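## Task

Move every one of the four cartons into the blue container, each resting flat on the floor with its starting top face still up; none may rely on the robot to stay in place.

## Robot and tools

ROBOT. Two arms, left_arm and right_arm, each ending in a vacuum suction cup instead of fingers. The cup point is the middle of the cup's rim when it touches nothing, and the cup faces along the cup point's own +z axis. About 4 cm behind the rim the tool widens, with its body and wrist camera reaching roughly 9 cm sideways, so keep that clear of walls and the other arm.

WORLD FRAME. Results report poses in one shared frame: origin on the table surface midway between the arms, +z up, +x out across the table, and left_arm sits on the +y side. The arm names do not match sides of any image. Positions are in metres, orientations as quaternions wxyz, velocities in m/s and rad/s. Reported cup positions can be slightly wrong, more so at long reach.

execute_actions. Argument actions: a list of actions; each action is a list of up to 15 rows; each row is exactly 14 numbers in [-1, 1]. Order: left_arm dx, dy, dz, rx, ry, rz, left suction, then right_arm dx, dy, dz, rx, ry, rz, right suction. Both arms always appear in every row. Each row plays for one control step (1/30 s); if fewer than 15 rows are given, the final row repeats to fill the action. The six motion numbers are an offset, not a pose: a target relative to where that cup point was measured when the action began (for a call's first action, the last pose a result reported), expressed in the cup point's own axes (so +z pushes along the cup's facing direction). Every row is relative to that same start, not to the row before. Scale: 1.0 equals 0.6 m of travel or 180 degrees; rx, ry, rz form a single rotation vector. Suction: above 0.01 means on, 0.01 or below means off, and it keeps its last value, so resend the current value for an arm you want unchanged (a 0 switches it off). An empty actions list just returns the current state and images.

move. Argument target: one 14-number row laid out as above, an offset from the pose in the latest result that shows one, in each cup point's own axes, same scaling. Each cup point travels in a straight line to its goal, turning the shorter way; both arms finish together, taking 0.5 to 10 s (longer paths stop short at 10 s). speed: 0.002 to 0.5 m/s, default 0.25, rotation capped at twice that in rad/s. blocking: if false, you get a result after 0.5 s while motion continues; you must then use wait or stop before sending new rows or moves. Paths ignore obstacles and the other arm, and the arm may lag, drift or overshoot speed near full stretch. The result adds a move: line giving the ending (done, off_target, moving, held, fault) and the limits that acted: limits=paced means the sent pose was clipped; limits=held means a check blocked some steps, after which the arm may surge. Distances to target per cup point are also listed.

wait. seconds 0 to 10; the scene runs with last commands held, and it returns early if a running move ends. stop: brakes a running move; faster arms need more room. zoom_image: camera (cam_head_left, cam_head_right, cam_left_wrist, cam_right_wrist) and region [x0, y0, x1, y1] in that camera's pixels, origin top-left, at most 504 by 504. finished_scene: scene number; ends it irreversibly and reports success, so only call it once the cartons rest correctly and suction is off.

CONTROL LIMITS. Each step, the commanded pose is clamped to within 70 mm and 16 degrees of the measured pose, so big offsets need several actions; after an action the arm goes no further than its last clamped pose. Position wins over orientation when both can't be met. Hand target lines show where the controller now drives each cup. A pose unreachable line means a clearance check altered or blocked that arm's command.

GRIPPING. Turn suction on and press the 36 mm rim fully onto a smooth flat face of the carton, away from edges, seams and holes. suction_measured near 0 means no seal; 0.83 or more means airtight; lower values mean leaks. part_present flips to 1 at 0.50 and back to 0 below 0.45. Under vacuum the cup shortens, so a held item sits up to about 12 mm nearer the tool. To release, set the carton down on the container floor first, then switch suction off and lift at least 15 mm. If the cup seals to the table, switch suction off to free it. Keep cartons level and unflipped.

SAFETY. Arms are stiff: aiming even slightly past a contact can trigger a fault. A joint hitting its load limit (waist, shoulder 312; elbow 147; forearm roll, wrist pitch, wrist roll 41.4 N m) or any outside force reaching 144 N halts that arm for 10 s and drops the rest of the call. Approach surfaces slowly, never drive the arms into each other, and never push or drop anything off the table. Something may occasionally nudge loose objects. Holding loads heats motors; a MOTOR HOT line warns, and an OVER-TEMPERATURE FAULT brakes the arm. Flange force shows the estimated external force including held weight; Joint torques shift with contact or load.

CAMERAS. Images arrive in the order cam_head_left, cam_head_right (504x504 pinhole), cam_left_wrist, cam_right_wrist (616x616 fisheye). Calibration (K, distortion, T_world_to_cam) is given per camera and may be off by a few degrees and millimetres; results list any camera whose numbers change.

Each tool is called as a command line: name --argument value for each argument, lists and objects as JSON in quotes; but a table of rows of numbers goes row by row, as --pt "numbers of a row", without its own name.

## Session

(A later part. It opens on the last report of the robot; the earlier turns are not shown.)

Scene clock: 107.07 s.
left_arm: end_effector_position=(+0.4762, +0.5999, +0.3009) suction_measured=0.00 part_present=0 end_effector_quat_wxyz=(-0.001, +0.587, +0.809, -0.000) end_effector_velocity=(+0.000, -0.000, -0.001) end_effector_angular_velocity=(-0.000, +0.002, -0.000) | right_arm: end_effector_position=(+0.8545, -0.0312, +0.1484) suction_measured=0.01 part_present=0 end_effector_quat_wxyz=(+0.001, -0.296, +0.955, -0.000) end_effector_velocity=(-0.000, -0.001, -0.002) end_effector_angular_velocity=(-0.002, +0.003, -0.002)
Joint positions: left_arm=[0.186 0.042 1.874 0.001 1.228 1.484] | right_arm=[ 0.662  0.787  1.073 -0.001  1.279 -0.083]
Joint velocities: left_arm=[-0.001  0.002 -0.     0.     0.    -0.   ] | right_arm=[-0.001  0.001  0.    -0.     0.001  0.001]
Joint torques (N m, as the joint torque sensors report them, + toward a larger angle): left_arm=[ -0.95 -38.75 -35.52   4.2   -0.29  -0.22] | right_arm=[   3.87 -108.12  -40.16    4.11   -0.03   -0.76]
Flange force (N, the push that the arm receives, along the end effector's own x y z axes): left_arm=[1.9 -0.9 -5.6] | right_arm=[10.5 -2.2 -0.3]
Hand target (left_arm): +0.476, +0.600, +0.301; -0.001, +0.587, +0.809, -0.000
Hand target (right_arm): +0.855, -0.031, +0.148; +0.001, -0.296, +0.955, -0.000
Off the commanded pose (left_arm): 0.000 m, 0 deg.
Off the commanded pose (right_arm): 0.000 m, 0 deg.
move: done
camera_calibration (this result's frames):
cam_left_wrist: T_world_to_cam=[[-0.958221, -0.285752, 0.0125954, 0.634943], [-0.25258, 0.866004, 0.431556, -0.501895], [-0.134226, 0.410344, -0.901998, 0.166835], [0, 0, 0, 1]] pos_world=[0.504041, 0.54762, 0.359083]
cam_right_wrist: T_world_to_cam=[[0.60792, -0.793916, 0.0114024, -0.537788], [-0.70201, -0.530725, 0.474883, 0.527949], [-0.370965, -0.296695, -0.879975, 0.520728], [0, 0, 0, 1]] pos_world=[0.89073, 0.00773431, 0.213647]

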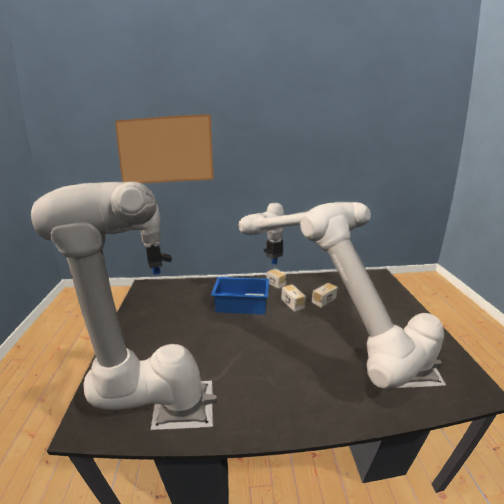

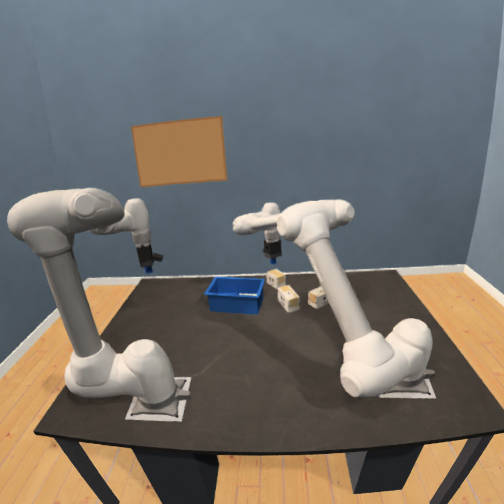

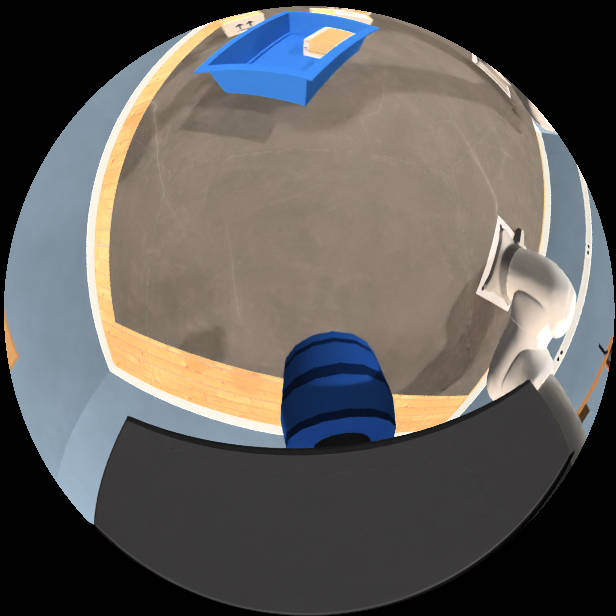

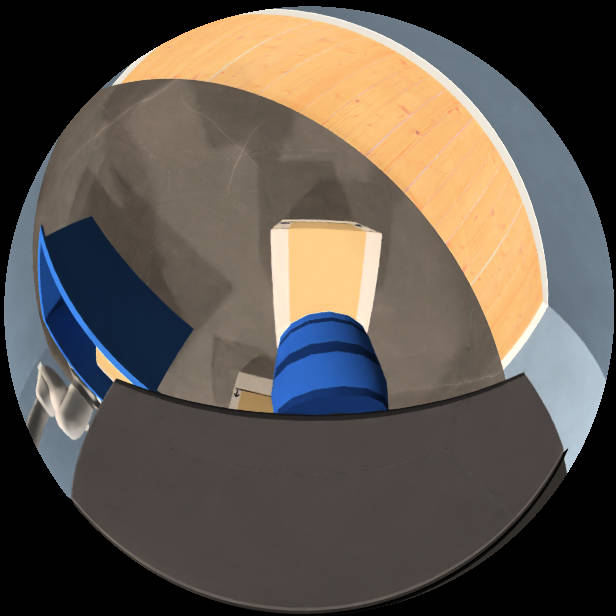

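move --target '[0,0,0,0,0,0,0,0.006,0,0.1,0,0,-0.008,1]' --speed 0.15

move --target '[0,0,0,0,0,0,0,0,0,0.025,0,0,0,1]' --speed 0.03

Scene clock: 111.43 s.
left_arm: end_effector_position=(+0.4762, +0.5999, +0.3009) suction_measured=0.00 part_present=0 end_effector_quat_wxyz=(-0.001, +0.587, +0.809, -0.000) end_effector_velocity=(+0.000, -0.000, +0.000) end_effector_angular_velocity=(+0.000, -0.001, -0.001) | right_arm: end_effector_position=(+0.8517, -0.0332, +0.0884) suction_measured=0.01 part_present=0 end_effector_quat_wxyz=(+0.001, -0.309, +0.951, -0.000) end_effector_velocity=(+0.002, -0.001, +0.000) end_effector_angular_velocity=(+0.001, -0.002, -0.001)
Joint positions: left_arm=[0.186 0.042 1.874 0.001 1.228 1.484] | right_arm=[ 0.662  0.817  1.132 -0.001  1.19  -0.109]
Joint velocities: left_arm=[-0.    -0.     0.     0.    -0.001  0.001] | right_arm=[-0.001  0.    -0.001 -0.    -0.001 -0.001]
Joint torques (N m, as the joint torque sensors report them, + toward a larger angle): left_arm=[ -1.33 -38.15 -35.32   4.27  -0.34  -0.2 ] | right_arm=[   5.   -109.58  -38.73    4.06    0.12   -0.69]
Flange force (N, the push that the arm receives, along the end effector's own x y z axes): left_arm=[2.7 -2.1 -6.7] | right_arm=[8.1 -4.6 -1.0]
Hand target (left_arm): +0.476, +0.600, +0.301; -0.001, +0.587, +0.809, -0.000
Hand target (right_arm): +0.852, -0.033, +0.088; +0.001, -0.308, +0.951, -0.000
Off the commanded pose (left_arm): 0.000 m, 0 deg.
Off the commanded pose (right_arm): 0.000 m, 0 deg.
move: done
camera_calibration (this result's frames):
cam_left_wrist: T_world_to_cam=[[-0.958221, -0.285752, 0.0125952, 0.634943], [-0.25258, 0.866004, 0.431556, -0.501895], [-0.134225, 0.410345, -0.901998, 0.166835], [0, 0, 0, 1]] pos_world=[0.504041, 0.54762, 0.359083]
cam_right_wrist: T_world_to_cam=[[0.627742, -0.778336, 0.0115235, -0.553326], [-0.688443, -0.548211, 0.474879, 0.54127], [-0.363298, -0.306035, -0.879976, 0.459531], [0, 0, 0, 1]] pos_world=[0.886927, 0.0066894, 0.153715]

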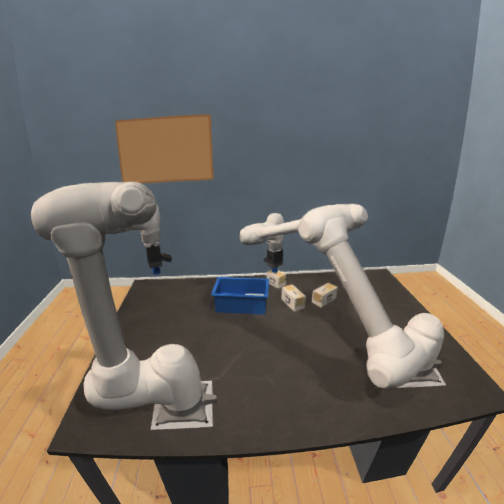

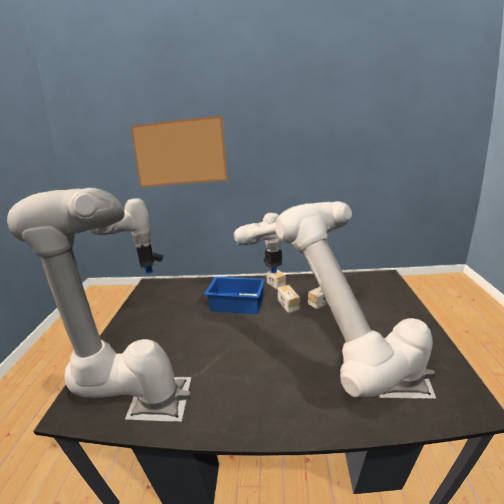

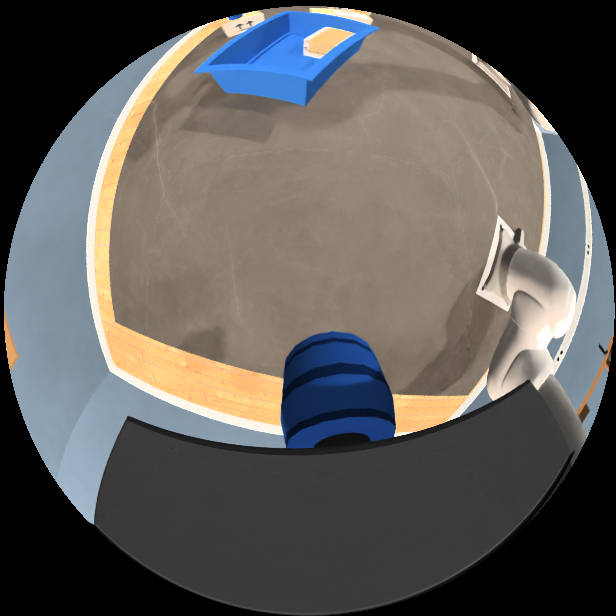

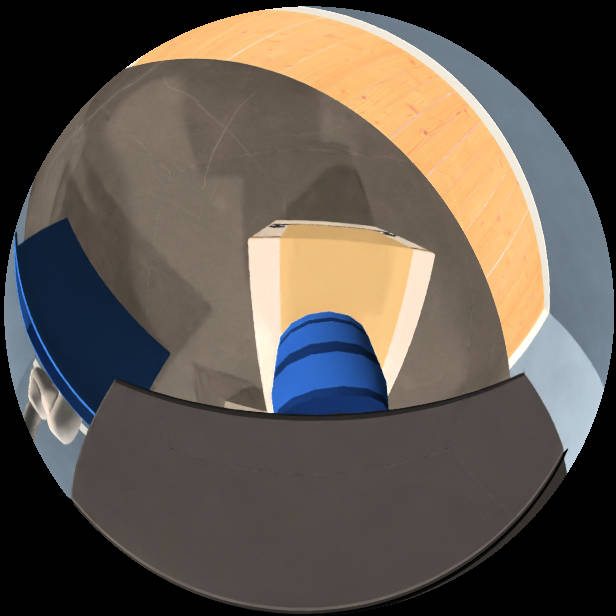

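Scene clock: 112.20 s.
left_arm: end_effector_position=(+0.4762, +0.5999, +0.3009) suction_measured=0.00 part_present=0 end_effector_quat_wxyz=(-0.001, +0.587, +0.809, -0.000) end_effector_velocity=(+0.001, -0.000, -0.001) end_effector_angular_velocity=(-0.000, +0.000, +0.001) | right_arm: end_effector_position=(+0.8517, -0.0332, +0.0735) suction_measured=0.94 part_present=1 end_effector_quat_wxyz=(+0.001, -0.309, +0.951, -0.000) end_effector_velocity=(+0.001, -0.000, -0.002) end_effector_angular_velocity=(+0.002, +0.001, -0.002)
Joint positions: left_arm=[0.186 0.042 1.874 0.001 1.228 1.484] | right_arm=[ 0.662  0.827  1.142 -0.001  1.17  -0.109]
Joint velocities: left_arm=[-0.001  0.001  0.    -0.    -0.001 -0.001] | right_arm=[-0.001  0.002 -0.001  0.002 -0.002  0.   ]
Joint torques (N m, as the joint torque sensors report them, + toward a larger angle): left_arm=[ -2.45 -38.8  -35.24   4.23  -0.33  -0.11] | right_arm=[   3.38 -111.76  -39.89    4.01    0.06   -0.97]
Flange force (N, the push that the arm receives, along the end effector's own x y z axes): left_arm=[4.6 -0.5 -6.2] | right_arm=[9.2 -2.1 1.5]
Hand target (left_arm): +0.476, +0.600, +0.301; -0.001, +0.587, +0.809, -0.000
Hand target (right_arm): +0.852, -0.033, +0.073; +0.001, -0.309, +0.951, -0.000
Off the commanded pose (left_arm): 0.000 m, 0 deg.
Off the commanded pose (right_arm): 0.000 m, 0 deg.
move: done
camera_calibration (this result's frames):
cam_left_wrist: T_world_to_cam=[[-0.958221, -0.285752, 0.0125953, 0.634943], [-0.25258, 0.866004, 0.431556, -0.501895], [-0.134226, 0.410344, -0.901998, 0.166835], [0, 0, 0, 1]] pos_world=[0.504041, 0.54762, 0.359083]
cam_right_wrist: T_world_to_cam=[[0.627744, -0.778335, 0.0115202, -0.553181], [-0.688446, -0.548218, 0.474867, 0.548408], [-0.36329, -0.306026, -0.879982, 0.446396], [0, 0, 0, 1]] pos_world=[0.886977, 0.00669568, 0.138772]

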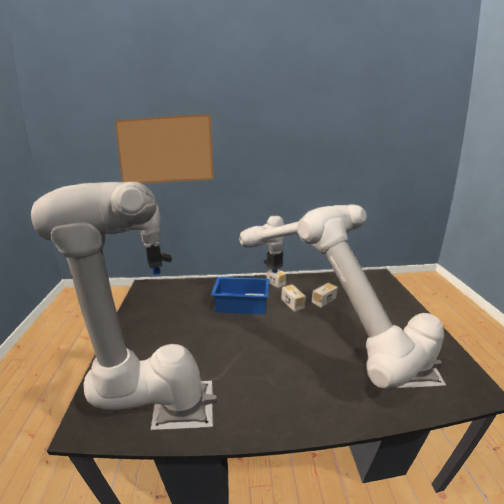

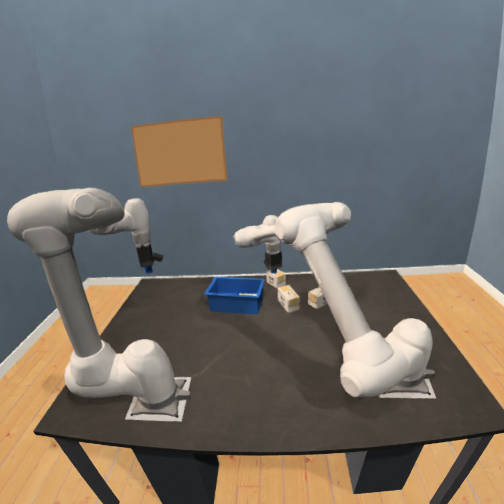

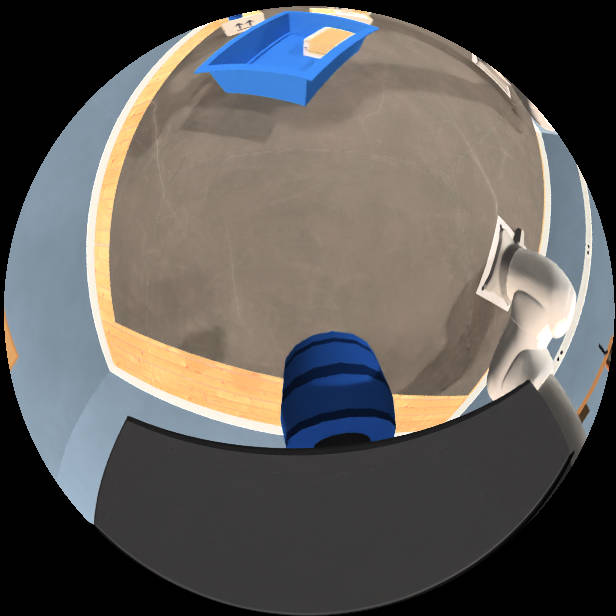

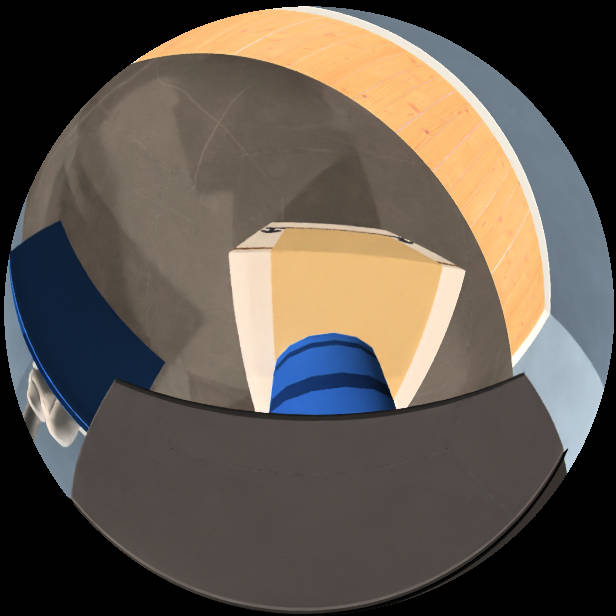

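move --target '[0,0,0,0,0,0,0,0,0,-0.23,0,0,0,1]'

move --target '[0,0,0,0,0,0,0,0.111,0.412,0,0,0,-0.2517,1]' --speed 0.3

move --target '[0,0,0,0,0,0,0,0,0,0.085,0,0,0,1]' --speed 0.12

Scene clock: 122.10 s.
left_arm: end_effector_position=(+0.4762, +0.5999, +0.3009) suction_measured=0.00 part_present=0 end_effector_quat_wxyz=(-0.001, +0.587, +0.809, -0.000) end_effector_velocity=(-0.000, -0.000, -0.000) end_effector_angular_velocity=(-0.000, +0.002, -0.002) | right_arm: end_effector_position=(+0.8514, -0.0334, +0.2114) suction_measured=0.95 part_present=1 end_effector_quat_wxyz=(+0.001, -0.308, +0.951, -0.000) end_effector_velocity=(-0.000, -0.001, -0.000) end_effector_angular_velocity=(-0.001, +0.002, -0.001)
Joint positions: left_arm=[0.186 0.042 1.874 0.001 1.228 1.484] | right_arm=[ 0.662  0.752  1.02  -0.001  1.367 -0.109]
Joint velocities: left_arm=[-0.001  0.001 -0.     0.     0.002  0.001] | right_arm=[-0.     0.     0.001  0.     0.001  0.   ]
Joint torques (N m, as the joint torque sensors report them, + toward a larger angle): left_arm=[ -0.34 -38.8  -35.04   4.32  -0.33  -0.17] | right_arm=[   4.82 -108.91  -43.46    4.31    0.01   -0.88]
Flange force (N, the push that the arm receives, along the end effector's own x y z axes): left_arm=[0.7 -0.1 -6.4] | right_arm=[13.4 -3.3 5.0]
Hand target (left_arm): +0.476, +0.600, +0.301; -0.001, +0.587, +0.809, -0.000
Hand target (right_arm): +0.851, -0.033, +0.212; +0.001, -0.308, +0.951, -0.000
Off the commanded pose (left_arm): 0.000 m, 0 deg.
Off the commanded pose (right_arm): 0.000 m, 0 deg.
move: done
camera_calibration (this result's frames):
cam_left_wrist: T_world_to_cam=[[-0.958221, -0.285752, 0.0125954, 0.634943], [-0.25258, 0.866004, 0.431556, -0.501895], [-0.134226, 0.410344, -0.901998, 0.166835], [0, 0, 0, 1]] pos_world=[0.504041, 0.54762, 0.359083]
cam_right_wrist: T_world_to_cam=[[0.627629, -0.778427, 0.0115546, -0.554628], [-0.688519, -0.548089, 0.474911, 0.482598], [-0.363351, -0.306024, -0.879958, 0.567633], [0, 0, 0, 1]] pos_world=[0.886629, 0.0064782, 0.27671]

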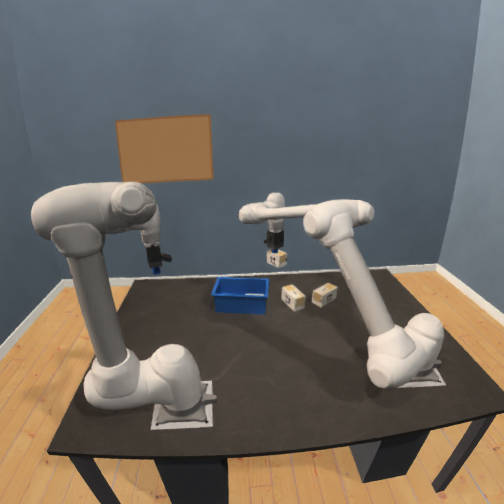

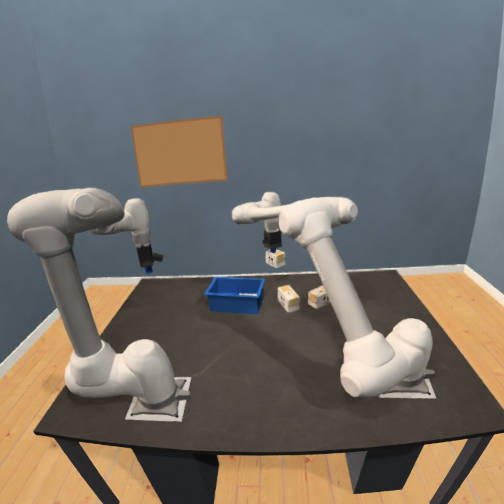

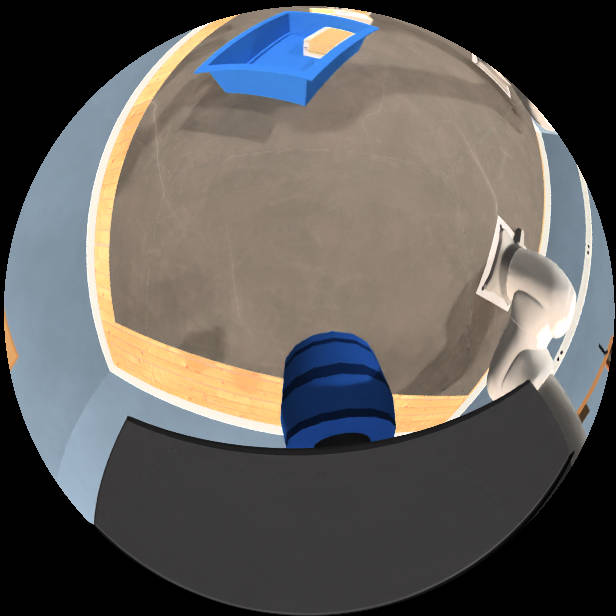

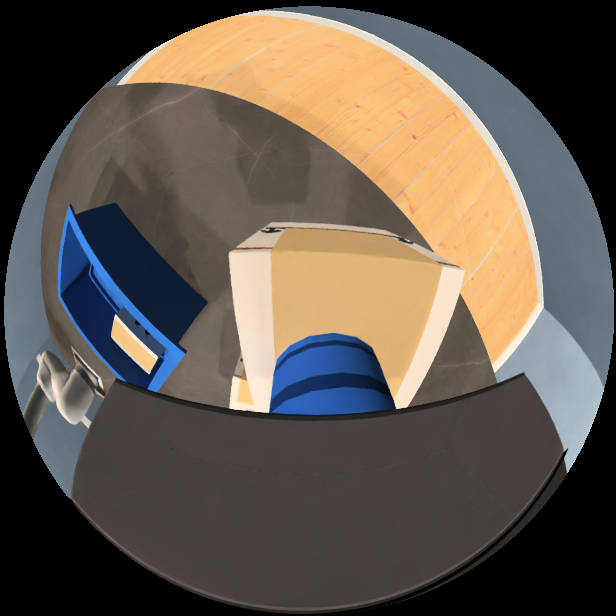

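Scene clock: 123.87 s.
left_arm: end_effector_position=(+0.4762, +0.5999, +0.3009) suction_measured=0.00 part_present=0 end_effector_quat_wxyz=(-0.001, +0.587, +0.809, -0.000) end_effector_velocity=(-0.000, -0.000, +0.000) end_effector_angular_velocity=(+0.000, -0.000, -0.000) | right_arm: end_effector_position=(+0.6524, +0.1275, +0.2113) suction_measured=0.95 part_present=1 end_effector_quat_wxyz=(-0.001, +0.651, -0.759, +0.000) end_effector_velocity=(-0.001, +0.001, -0.001) end_effector_angular_velocity=(+0.000, +0.001, +0.002)
Joint positions: left_arm=[0.186 0.042 1.874 0.001 1.228 1.484] | right_arm=[ 0.926  0.66   1.181 -0.001  1.298 -0.636]
Joint velocities: left_arm=[-0.    -0.    -0.     0.     0.001  0.   ] | right_arm=[ 0.001  0.001 -0.     0.001  0.    -0.002]
Joint torques (N m, as the joint torque sensors report them, + toward a larger angle): left_arm=[ -1.22 -37.94 -35.57   4.24  -0.34  -0.33] | right_arm=[   3.29 -101.38  -42.35    4.04    0.03   -0.84]
Flange force (N, the push that the arm receives, along the end effector's own x y z axes): left_arm=[2.7 -2.4 -6.2] | right_arm=[9.8 3.1 4.2]
Hand target (left_arm): +0.476, +0.600, +0.301; -0.001, +0.587, +0.809, -0.000
Hand target (right_arm): +0.652, +0.128, +0.211; +0.001, -0.651, +0.759, -0.000
Off the commanded pose (left_arm): 0.000 m, 0 deg.
Off the commanded pose (right_arm): 0.000 m, 0 deg.
move: done
camera_calibration (this result's frames):
cam_left_wrist: T_world_to_cam=[[-0.958221, -0.285752, 0.0125955, 0.634943], [-0.25258, 0.866004, 0.431556, -0.501895], [-0.134226, 0.410344, -0.901998, 0.166835], [0, 0, 0, 1]] pos_world=[0.504041, 0.54762, 0.359083]
cam_right_wrist: T_world_to_cam=[[0.994758, -0.101472, 0.0126613, -0.630563], [-0.0952519, -0.874418, 0.475731, 0.0882509], [-0.0372022, -0.474443, -0.8795, 0.353082], [0, 0, 0, 1]] pos_world=[0.648799, 0.180701, 0.276536]

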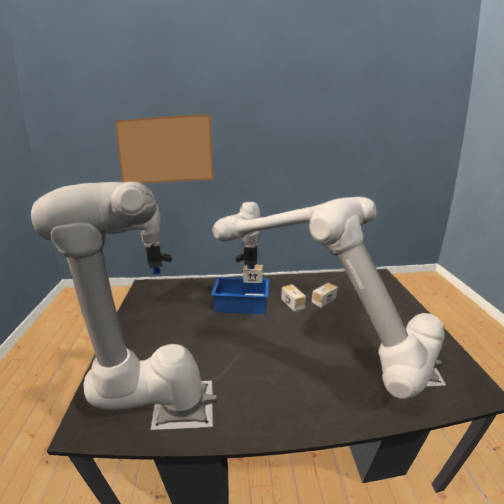

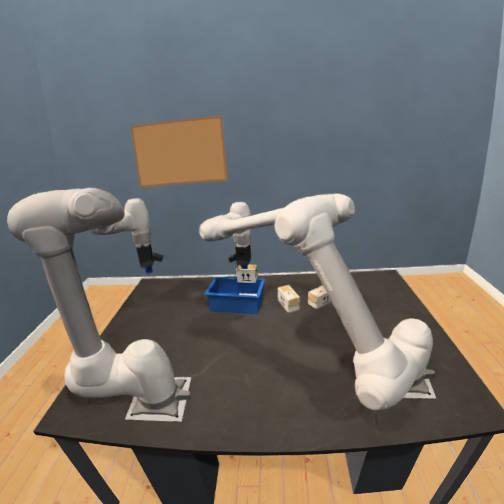

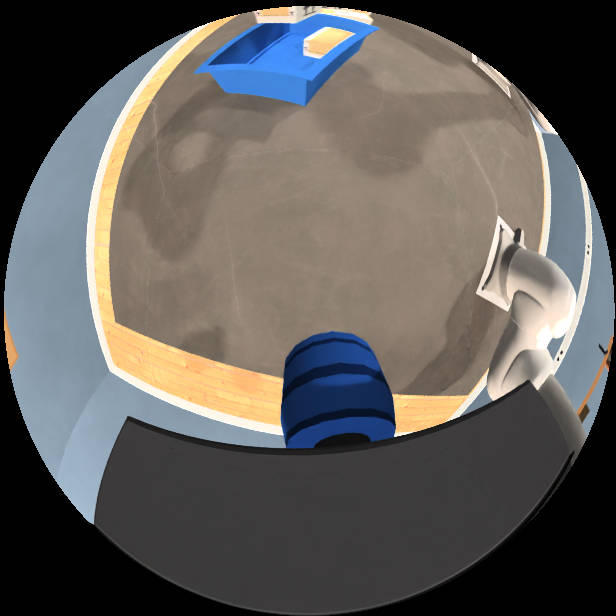

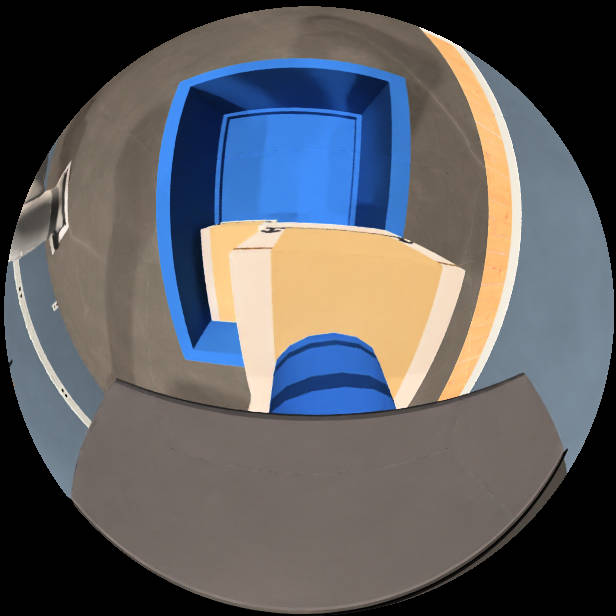

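Scene clock: 124.67 s.
left_arm: end_effector_position=(+0.4762, +0.5999, +0.3009) suction_measured=0.00 part_present=0 end_effector_quat_wxyz=(-0.001, +0.587, +0.809, -0.000) end_effector_velocity=(-0.000, +0.000, +0.000) end_effector_angular_velocity=(+0.000, -0.000, +0.000) | right_arm: end_effector_position=(+0.6525, +0.1277, +0.1604) suction_measured=0.95 part_present=1 end_effector_quat_wxyz=(-0.001, +0.651, -0.759, +0.000) end_effector_velocity=(+0.000, +0.000, -0.001) end_effector_angular_velocity=(-0.000, +0.001, -0.000)
Joint positions: left_arm=[0.186 0.042 1.874 0.001 1.228 1.484] | right_arm=[ 0.926  0.687  1.23  -0.001  1.222 -0.636]
Joint velocities: left_arm=[ 0. -0.  0.  0. -0. -0.] | right_arm=[-0.     0.001  0.     0.    -0.001 -0.   ]
Joint torques (N m, as the joint torque sensors report them, + toward a larger angle): left_arm=[ -1.   -39.44 -35.48   4.32  -0.41  -0.22] | right_arm=[   3.68 -102.08  -40.75    3.89   -0.12   -0.82]
Flange force (N, the push that the arm receives, along the end effector's own x y z axes): left_arm=[2.4 -0.4 -5.9] | right_arm=[8.8 2.2 2.1]
Hand target (left_arm): +0.476, +0.600, +0.301; -0.001, +0.587, +0.809, -0.000
Hand target (right_arm): +0.652, +0.128, +0.160; +0.001, -0.651, +0.759, -0.000
Off the commanded pose (left_arm): 0.000 m, 0 deg.
Off the commanded pose (right_arm): 0.000 m, 0 deg.
move: done
camera_calibration (this result's frames):
cam_left_wrist: T_world_to_cam=[[-0.958221, -0.285752, 0.0125954, 0.634943], [-0.25258, 0.866004, 0.431556, -0.501895], [-0.134226, 0.410344, -0.901998, 0.166835], [0, 0, 0, 1]] pos_world=[0.504041, 0.54762, 0.359083]
cam_right_wrist: T_world_to_cam=[[0.994766, -0.101399, 0.0126232, -0.629983], [-0.0951723, -0.874463, 0.475665, 0.112577], [-0.0371934, -0.474376, -0.879536, 0.30835], [0, 0, 0, 1]] pos_world=[0.648869, 0.180839, 0.225609]

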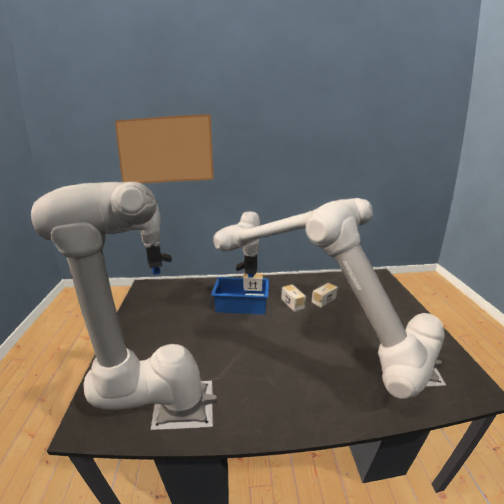

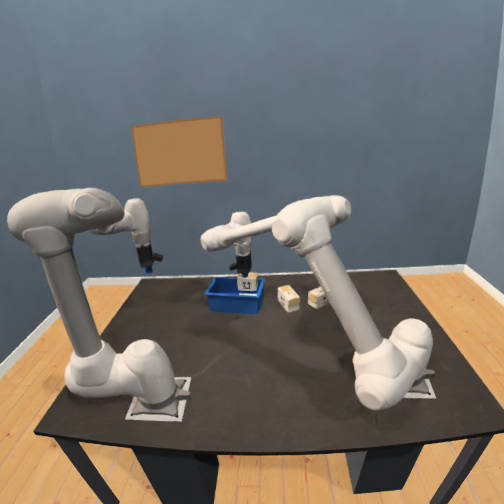

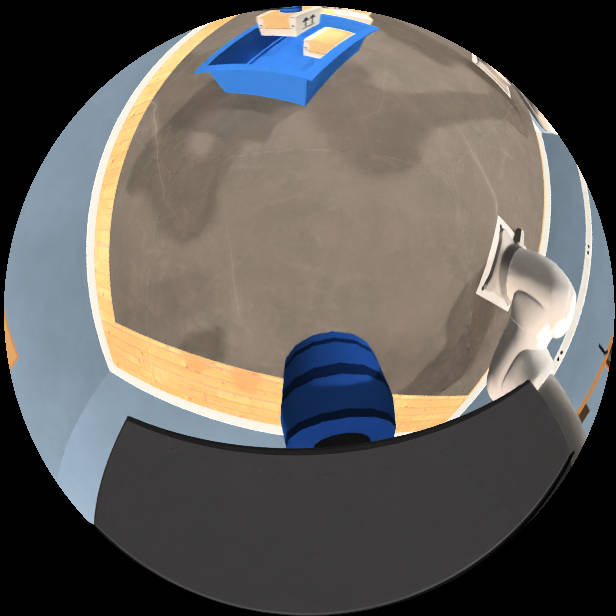

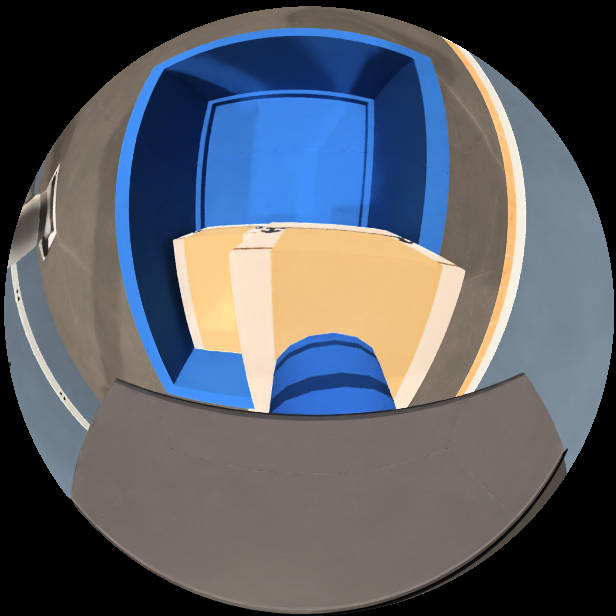

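move --target '[0,0,0,0,0,0,0,0,0.002,0.127,0,0,0,1]' --speed 0.07

execute_actions --actions '[[[0,0,0,0,0,0,0,0,0,0.003,0,0,0,1]]]'

Scene clock: 129.63 s.
left_arm: end_effector_position=(+0.4762, +0.5999, +0.3009) suction_measured=0.00 part_present=0 end_effector_quat_wxyz=(-0.001, +0.587, +0.809, -0.000) end_effector_velocity=(+0.000, +0.001, -0.001) end_effector_angular_velocity=(+0.001, +0.001, +0.001) | right_arm: end_effector_position=(+0.6514, +0.1280, +0.0842) suction_measured=0.95 part_present=1 end_effector_quat_wxyz=(-0.001, +0.651, -0.759, +0.000) end_effector_velocity=(+0.000, +0.001, -0.000) end_effector_angular_velocity=(+0.001, -0.001, +0.001)
Joint positions: left_arm=[0.186 0.042 1.874 0.001 1.228 1.484] | right_arm=[ 0.927  0.736  1.29  -0.001  1.113 -0.634]
Joint velocities: left_arm=[ 0.001  0.001 -0.     0.001 -0.    -0.   ] | right_arm=[ 0.001  0.    -0.    -0.001 -0.002  0.   ]
Joint torques (N m, as the joint torque sensors report them, + toward a larger angle): left_arm=[ -1.39 -39.19 -35.07   4.25  -0.14  -0.19] | right_arm=[   2.64 -104.15  -39.24    3.83    0.     -0.83]
Flange force (N, the push that the arm receives, along the end effector's own x y z axes): left_arm=[3.0 0.2 -5.9] | right_arm=[8.8 4.0 0.6]
Hand target (left_arm): +0.476, +0.600, +0.301; -0.001, +0.587, +0.809, -0.000
Hand target (right_arm): +0.651, +0.128, +0.084; +0.001, -0.651, +0.759, -0.000
Off the commanded pose (left_arm): 0.000 m, 0 deg.
Off the commanded pose (right_arm): 0.000 m, 0 deg.
move: done
camera_calibration (this result's frames):
cam_left_wrist: T_world_to_cam=[[-0.958221, -0.285752, 0.0125953, 0.634943], [-0.25258, 0.866004, 0.431556, -0.501895], [-0.134226, 0.410344, -0.901998, 0.166835], [0, 0, 0, 1]] pos_world=[0.504041, 0.54762, 0.359083]
cam_right_wrist: T_world_to_cam=[[0.994777, -0.101287, 0.0126564, -0.627997], [-0.09509, -0.874478, 0.475653, 0.148944], [-0.0371098, -0.474372, -0.879542, 0.241453], [0, 0, 0, 1]] pos_world=[0.64784, 0.18118, 0.149471]

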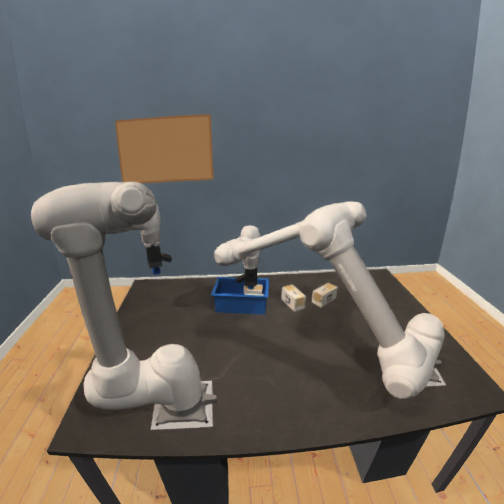

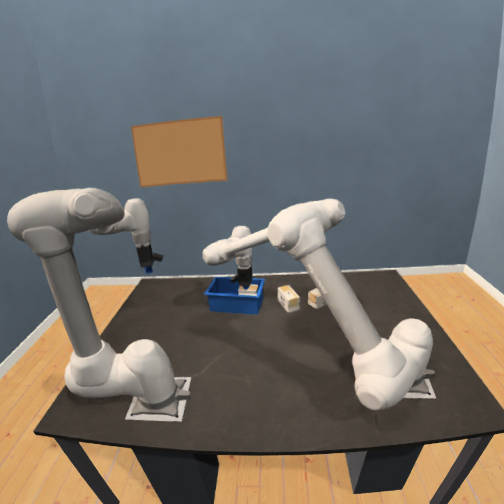

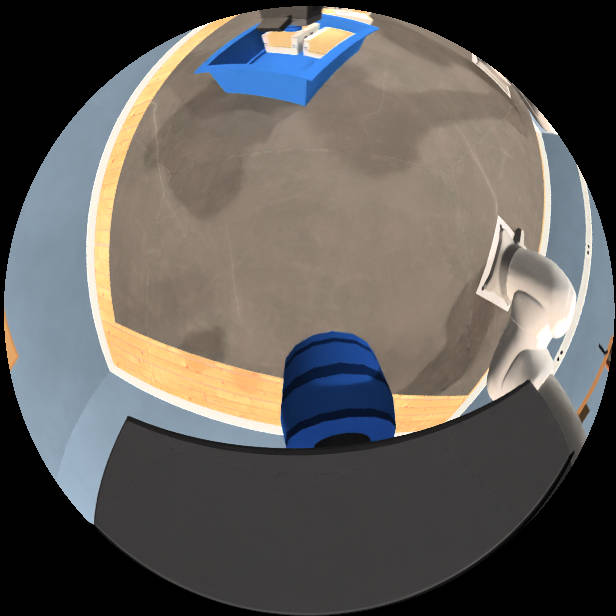

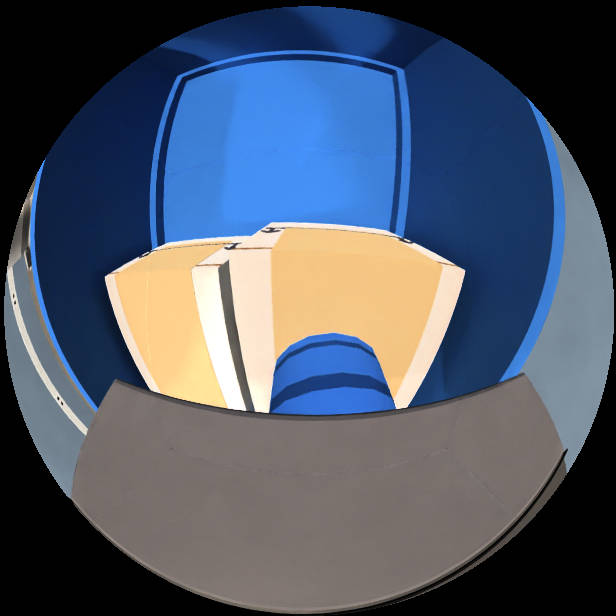

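Scene clock: 130.13 s.
left_arm: end_effector_position=(+0.4762, +0.5999, +0.3009) suction_measured=0.00 part_present=0 end_effector_quat_wxyz=(-0.001, +0.587, +0.809, -0.000) end_effector_velocity=(-0.000, +0.000, -0.000) end_effector_angular_velocity=(-0.001, +0.000, +0.000) | right_arm: end_effector_position=(+0.6514, +0.1280, +0.0824) suction_measured=0.95 part_present=1 end_effector_quat_wxyz=(-0.001, +0.651, -0.759, +0.000) end_effector_velocity=(+0.001, -0.000, +0.002) end_effector_angular_velocity=(+0.002, -0.001, -0.001)
Joint positions: left_arm=[0.186 0.042 1.874 0.001 1.228 1.484] | right_arm=[ 0.927  0.738  1.291 -0.001  1.111 -0.634]
Joint velocities: left_arm=[ 0.001 -0.     0.001 -0.001 -0.     0.   ] | right_arm=[-0.001 -0.002 -0.     0.    -0.     0.   ]
Joint torques (N m, as the joint torque sensors report them, + toward a larger angle): left_arm=[ -1.64 -39.39 -35.41   4.2   -0.43  -0.25] | right_arm=[   3.04 -104.69  -39.24    3.93   -0.04   -0.78]
Flange force (N, the push that the arm receives, along the end effector's own x y z axes): left_arm=[3.6 0.1 -5.7] | right_arm=[8.7 3.3 1.1]
Hand target (left_arm): +0.476, +0.600, +0.301; -0.001, +0.587, +0.809, -0.000
Hand target (right_arm): +0.651, +0.128, +0.082; +0.001, -0.651, +0.759, -0.000
Off the commanded pose (left_arm): 0.000 m, 0 deg.
Off the commanded pose (right_arm): 0.000 m, 0 deg.
camera_calibration (this result's frames):
cam_left_wrist: T_world_to_cam=[[-0.958221, -0.285752, 0.0125954, 0.634943], [-0.25258, 0.866004, 0.431556, -0.501895], [-0.134226, 0.410344, -0.901998, 0.166835], [0, 0, 0, 1]] pos_world=[0.504041, 0.54762, 0.359083]
cam_right_wrist: T_world_to_cam=[[0.994777, -0.101282, 0.0126566, -0.627975], [-0.0950854, -0.874479, 0.475652, 0.149803], [-0.0371068, -0.474371, -0.879543, 0.239873], [0, 0, 0, 1]] pos_world=[0.64784, 0.181186, 0.147672]

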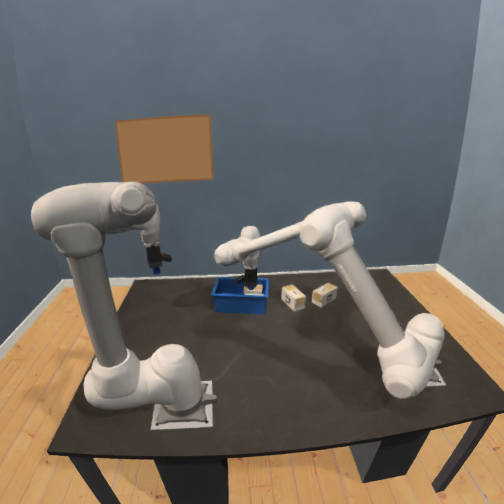

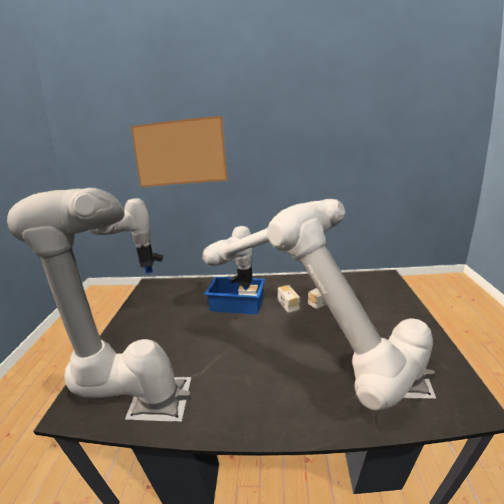

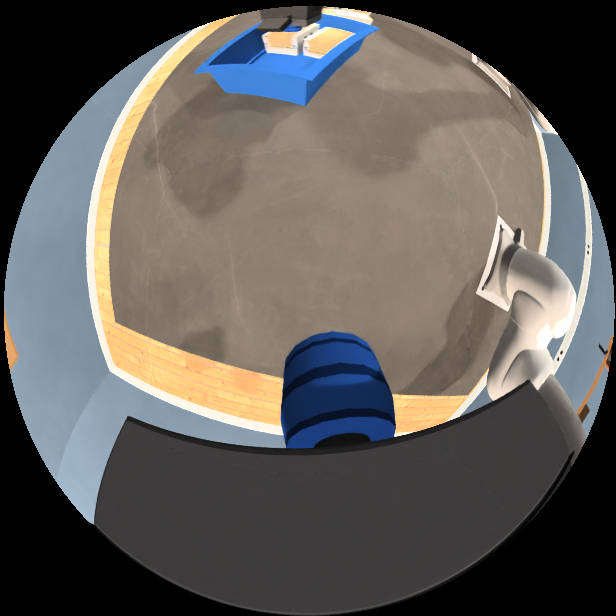

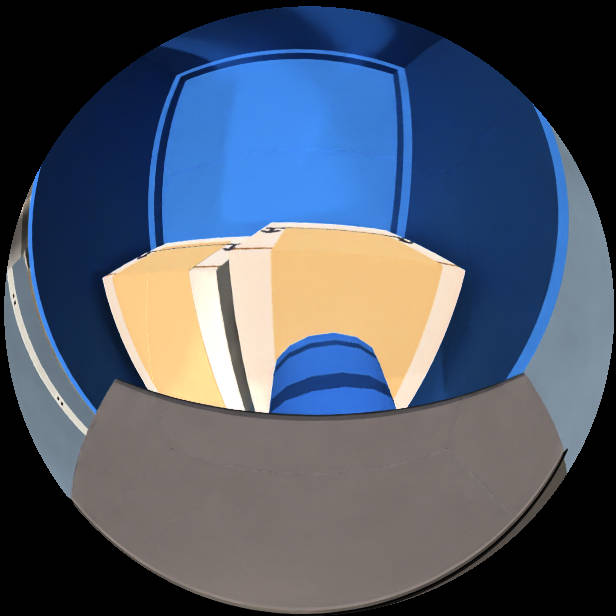

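execute_actions --actions '[[[0,0,0,0,0,0,0,0.003,0.002,0.0035,0,0,0,1]]]'

Scene clock: 133.30 s.
left_arm: end_effector_position=(+0.4762, +0.5999, +0.3009) suction_measured=0.00 part_present=0 end_effector_quat_wxyz=(-0.001, +0.587, +0.809, -0.000) end_effector_velocity=(+0.001, -0.000, -0.000) end_effector_angular_velocity=(-0.001, -0.001, -0.000) | right_arm: end_effector_position=(+0.6499, +0.1265, +0.0803) suction_measured=0.95 part_present=1 end_effector_quat_wxyz=(-0.001, +0.651, -0.759, +0.000) end_effector_velocity=(+0.001, -0.000, +0.000) end_effector_angular_velocity=(+0.001, -0.000, -0.001)
Joint positions: left_arm=[0.186 0.042 1.874 0.001 1.228 1.484] | right_arm=[ 0.927  0.736  1.298 -0.001  1.105 -0.635]
Joint velocities: left_arm=[-0.001  0.001 -0.    -0.001 -0.001 -0.   ] | right_arm=[-0.001 -0.     0.     0.    -0.     0.   ]
Joint torques (N m, as the joint torque sensors report them, + toward a larger angle): left_arm=[ -2.07 -37.99 -34.94   4.19  -0.28  -0.14] | right_arm=[   3.87 -104.03  -37.99    3.78    0.09   -0.89]
Flange force (N, the push that the arm receives, along the end effector's own x y z axes): left_arm=[3.9 -0.9 -6.6] | right_arm=[7.4 0.0 1.0]
Hand target (left_arm): +0.476, +0.600, +0.301; -0.001, +0.587, +0.809, -0.000
Hand target (right_arm): +0.650, +0.126, +0.080; +0.001, -0.651, +0.759, -0.000
Off the commanded pose (left_arm): 0.000 m, 0 deg.
Off the commanded pose (right_arm): 0.000 m, 0 deg.
camera_calibration (this result's frames):
cam_left_wrist: T_world_to_cam=[[-0.958221, -0.285752, 0.0125954, 0.634943], [-0.25258, 0.866004, 0.431556, -0.501895], [-0.134226, 0.410344, -0.901998, 0.166835], [0, 0, 0, 1]] pos_world=[0.504041, 0.54762, 0.359083]
cam_right_wrist: T_world_to_cam=[[0.994789, -0.101166, 0.0126508, -0.626603], [-0.0949808, -0.874489, 0.475655, 0.149265], [-0.0370571, -0.474378, -0.879541, 0.237207], [0, 0, 0, 1]] pos_world=[0.646306, 0.179665, 0.145561]

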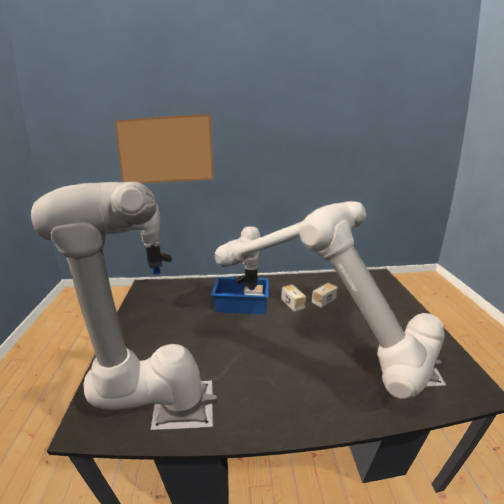

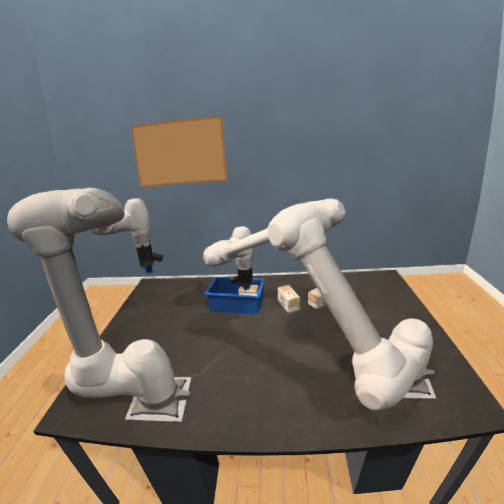

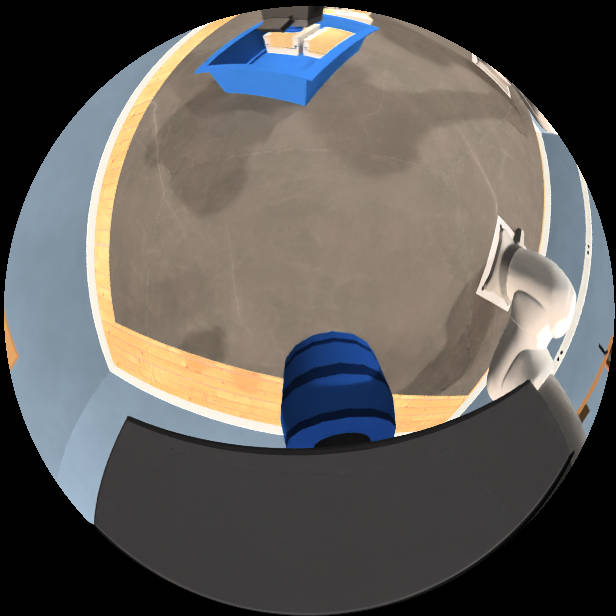

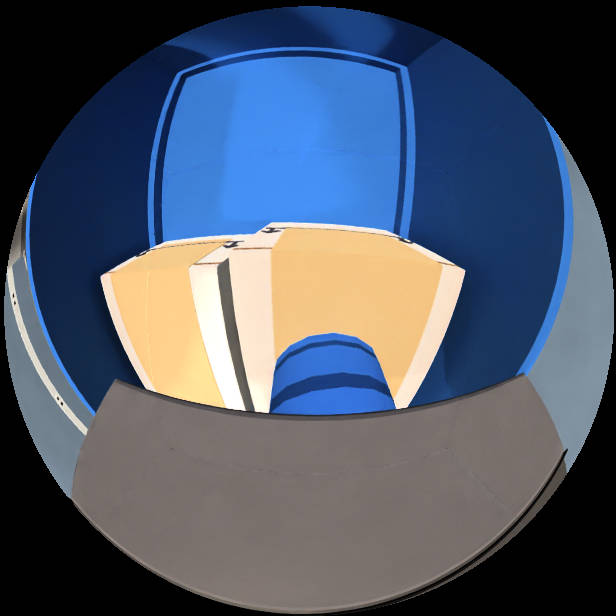

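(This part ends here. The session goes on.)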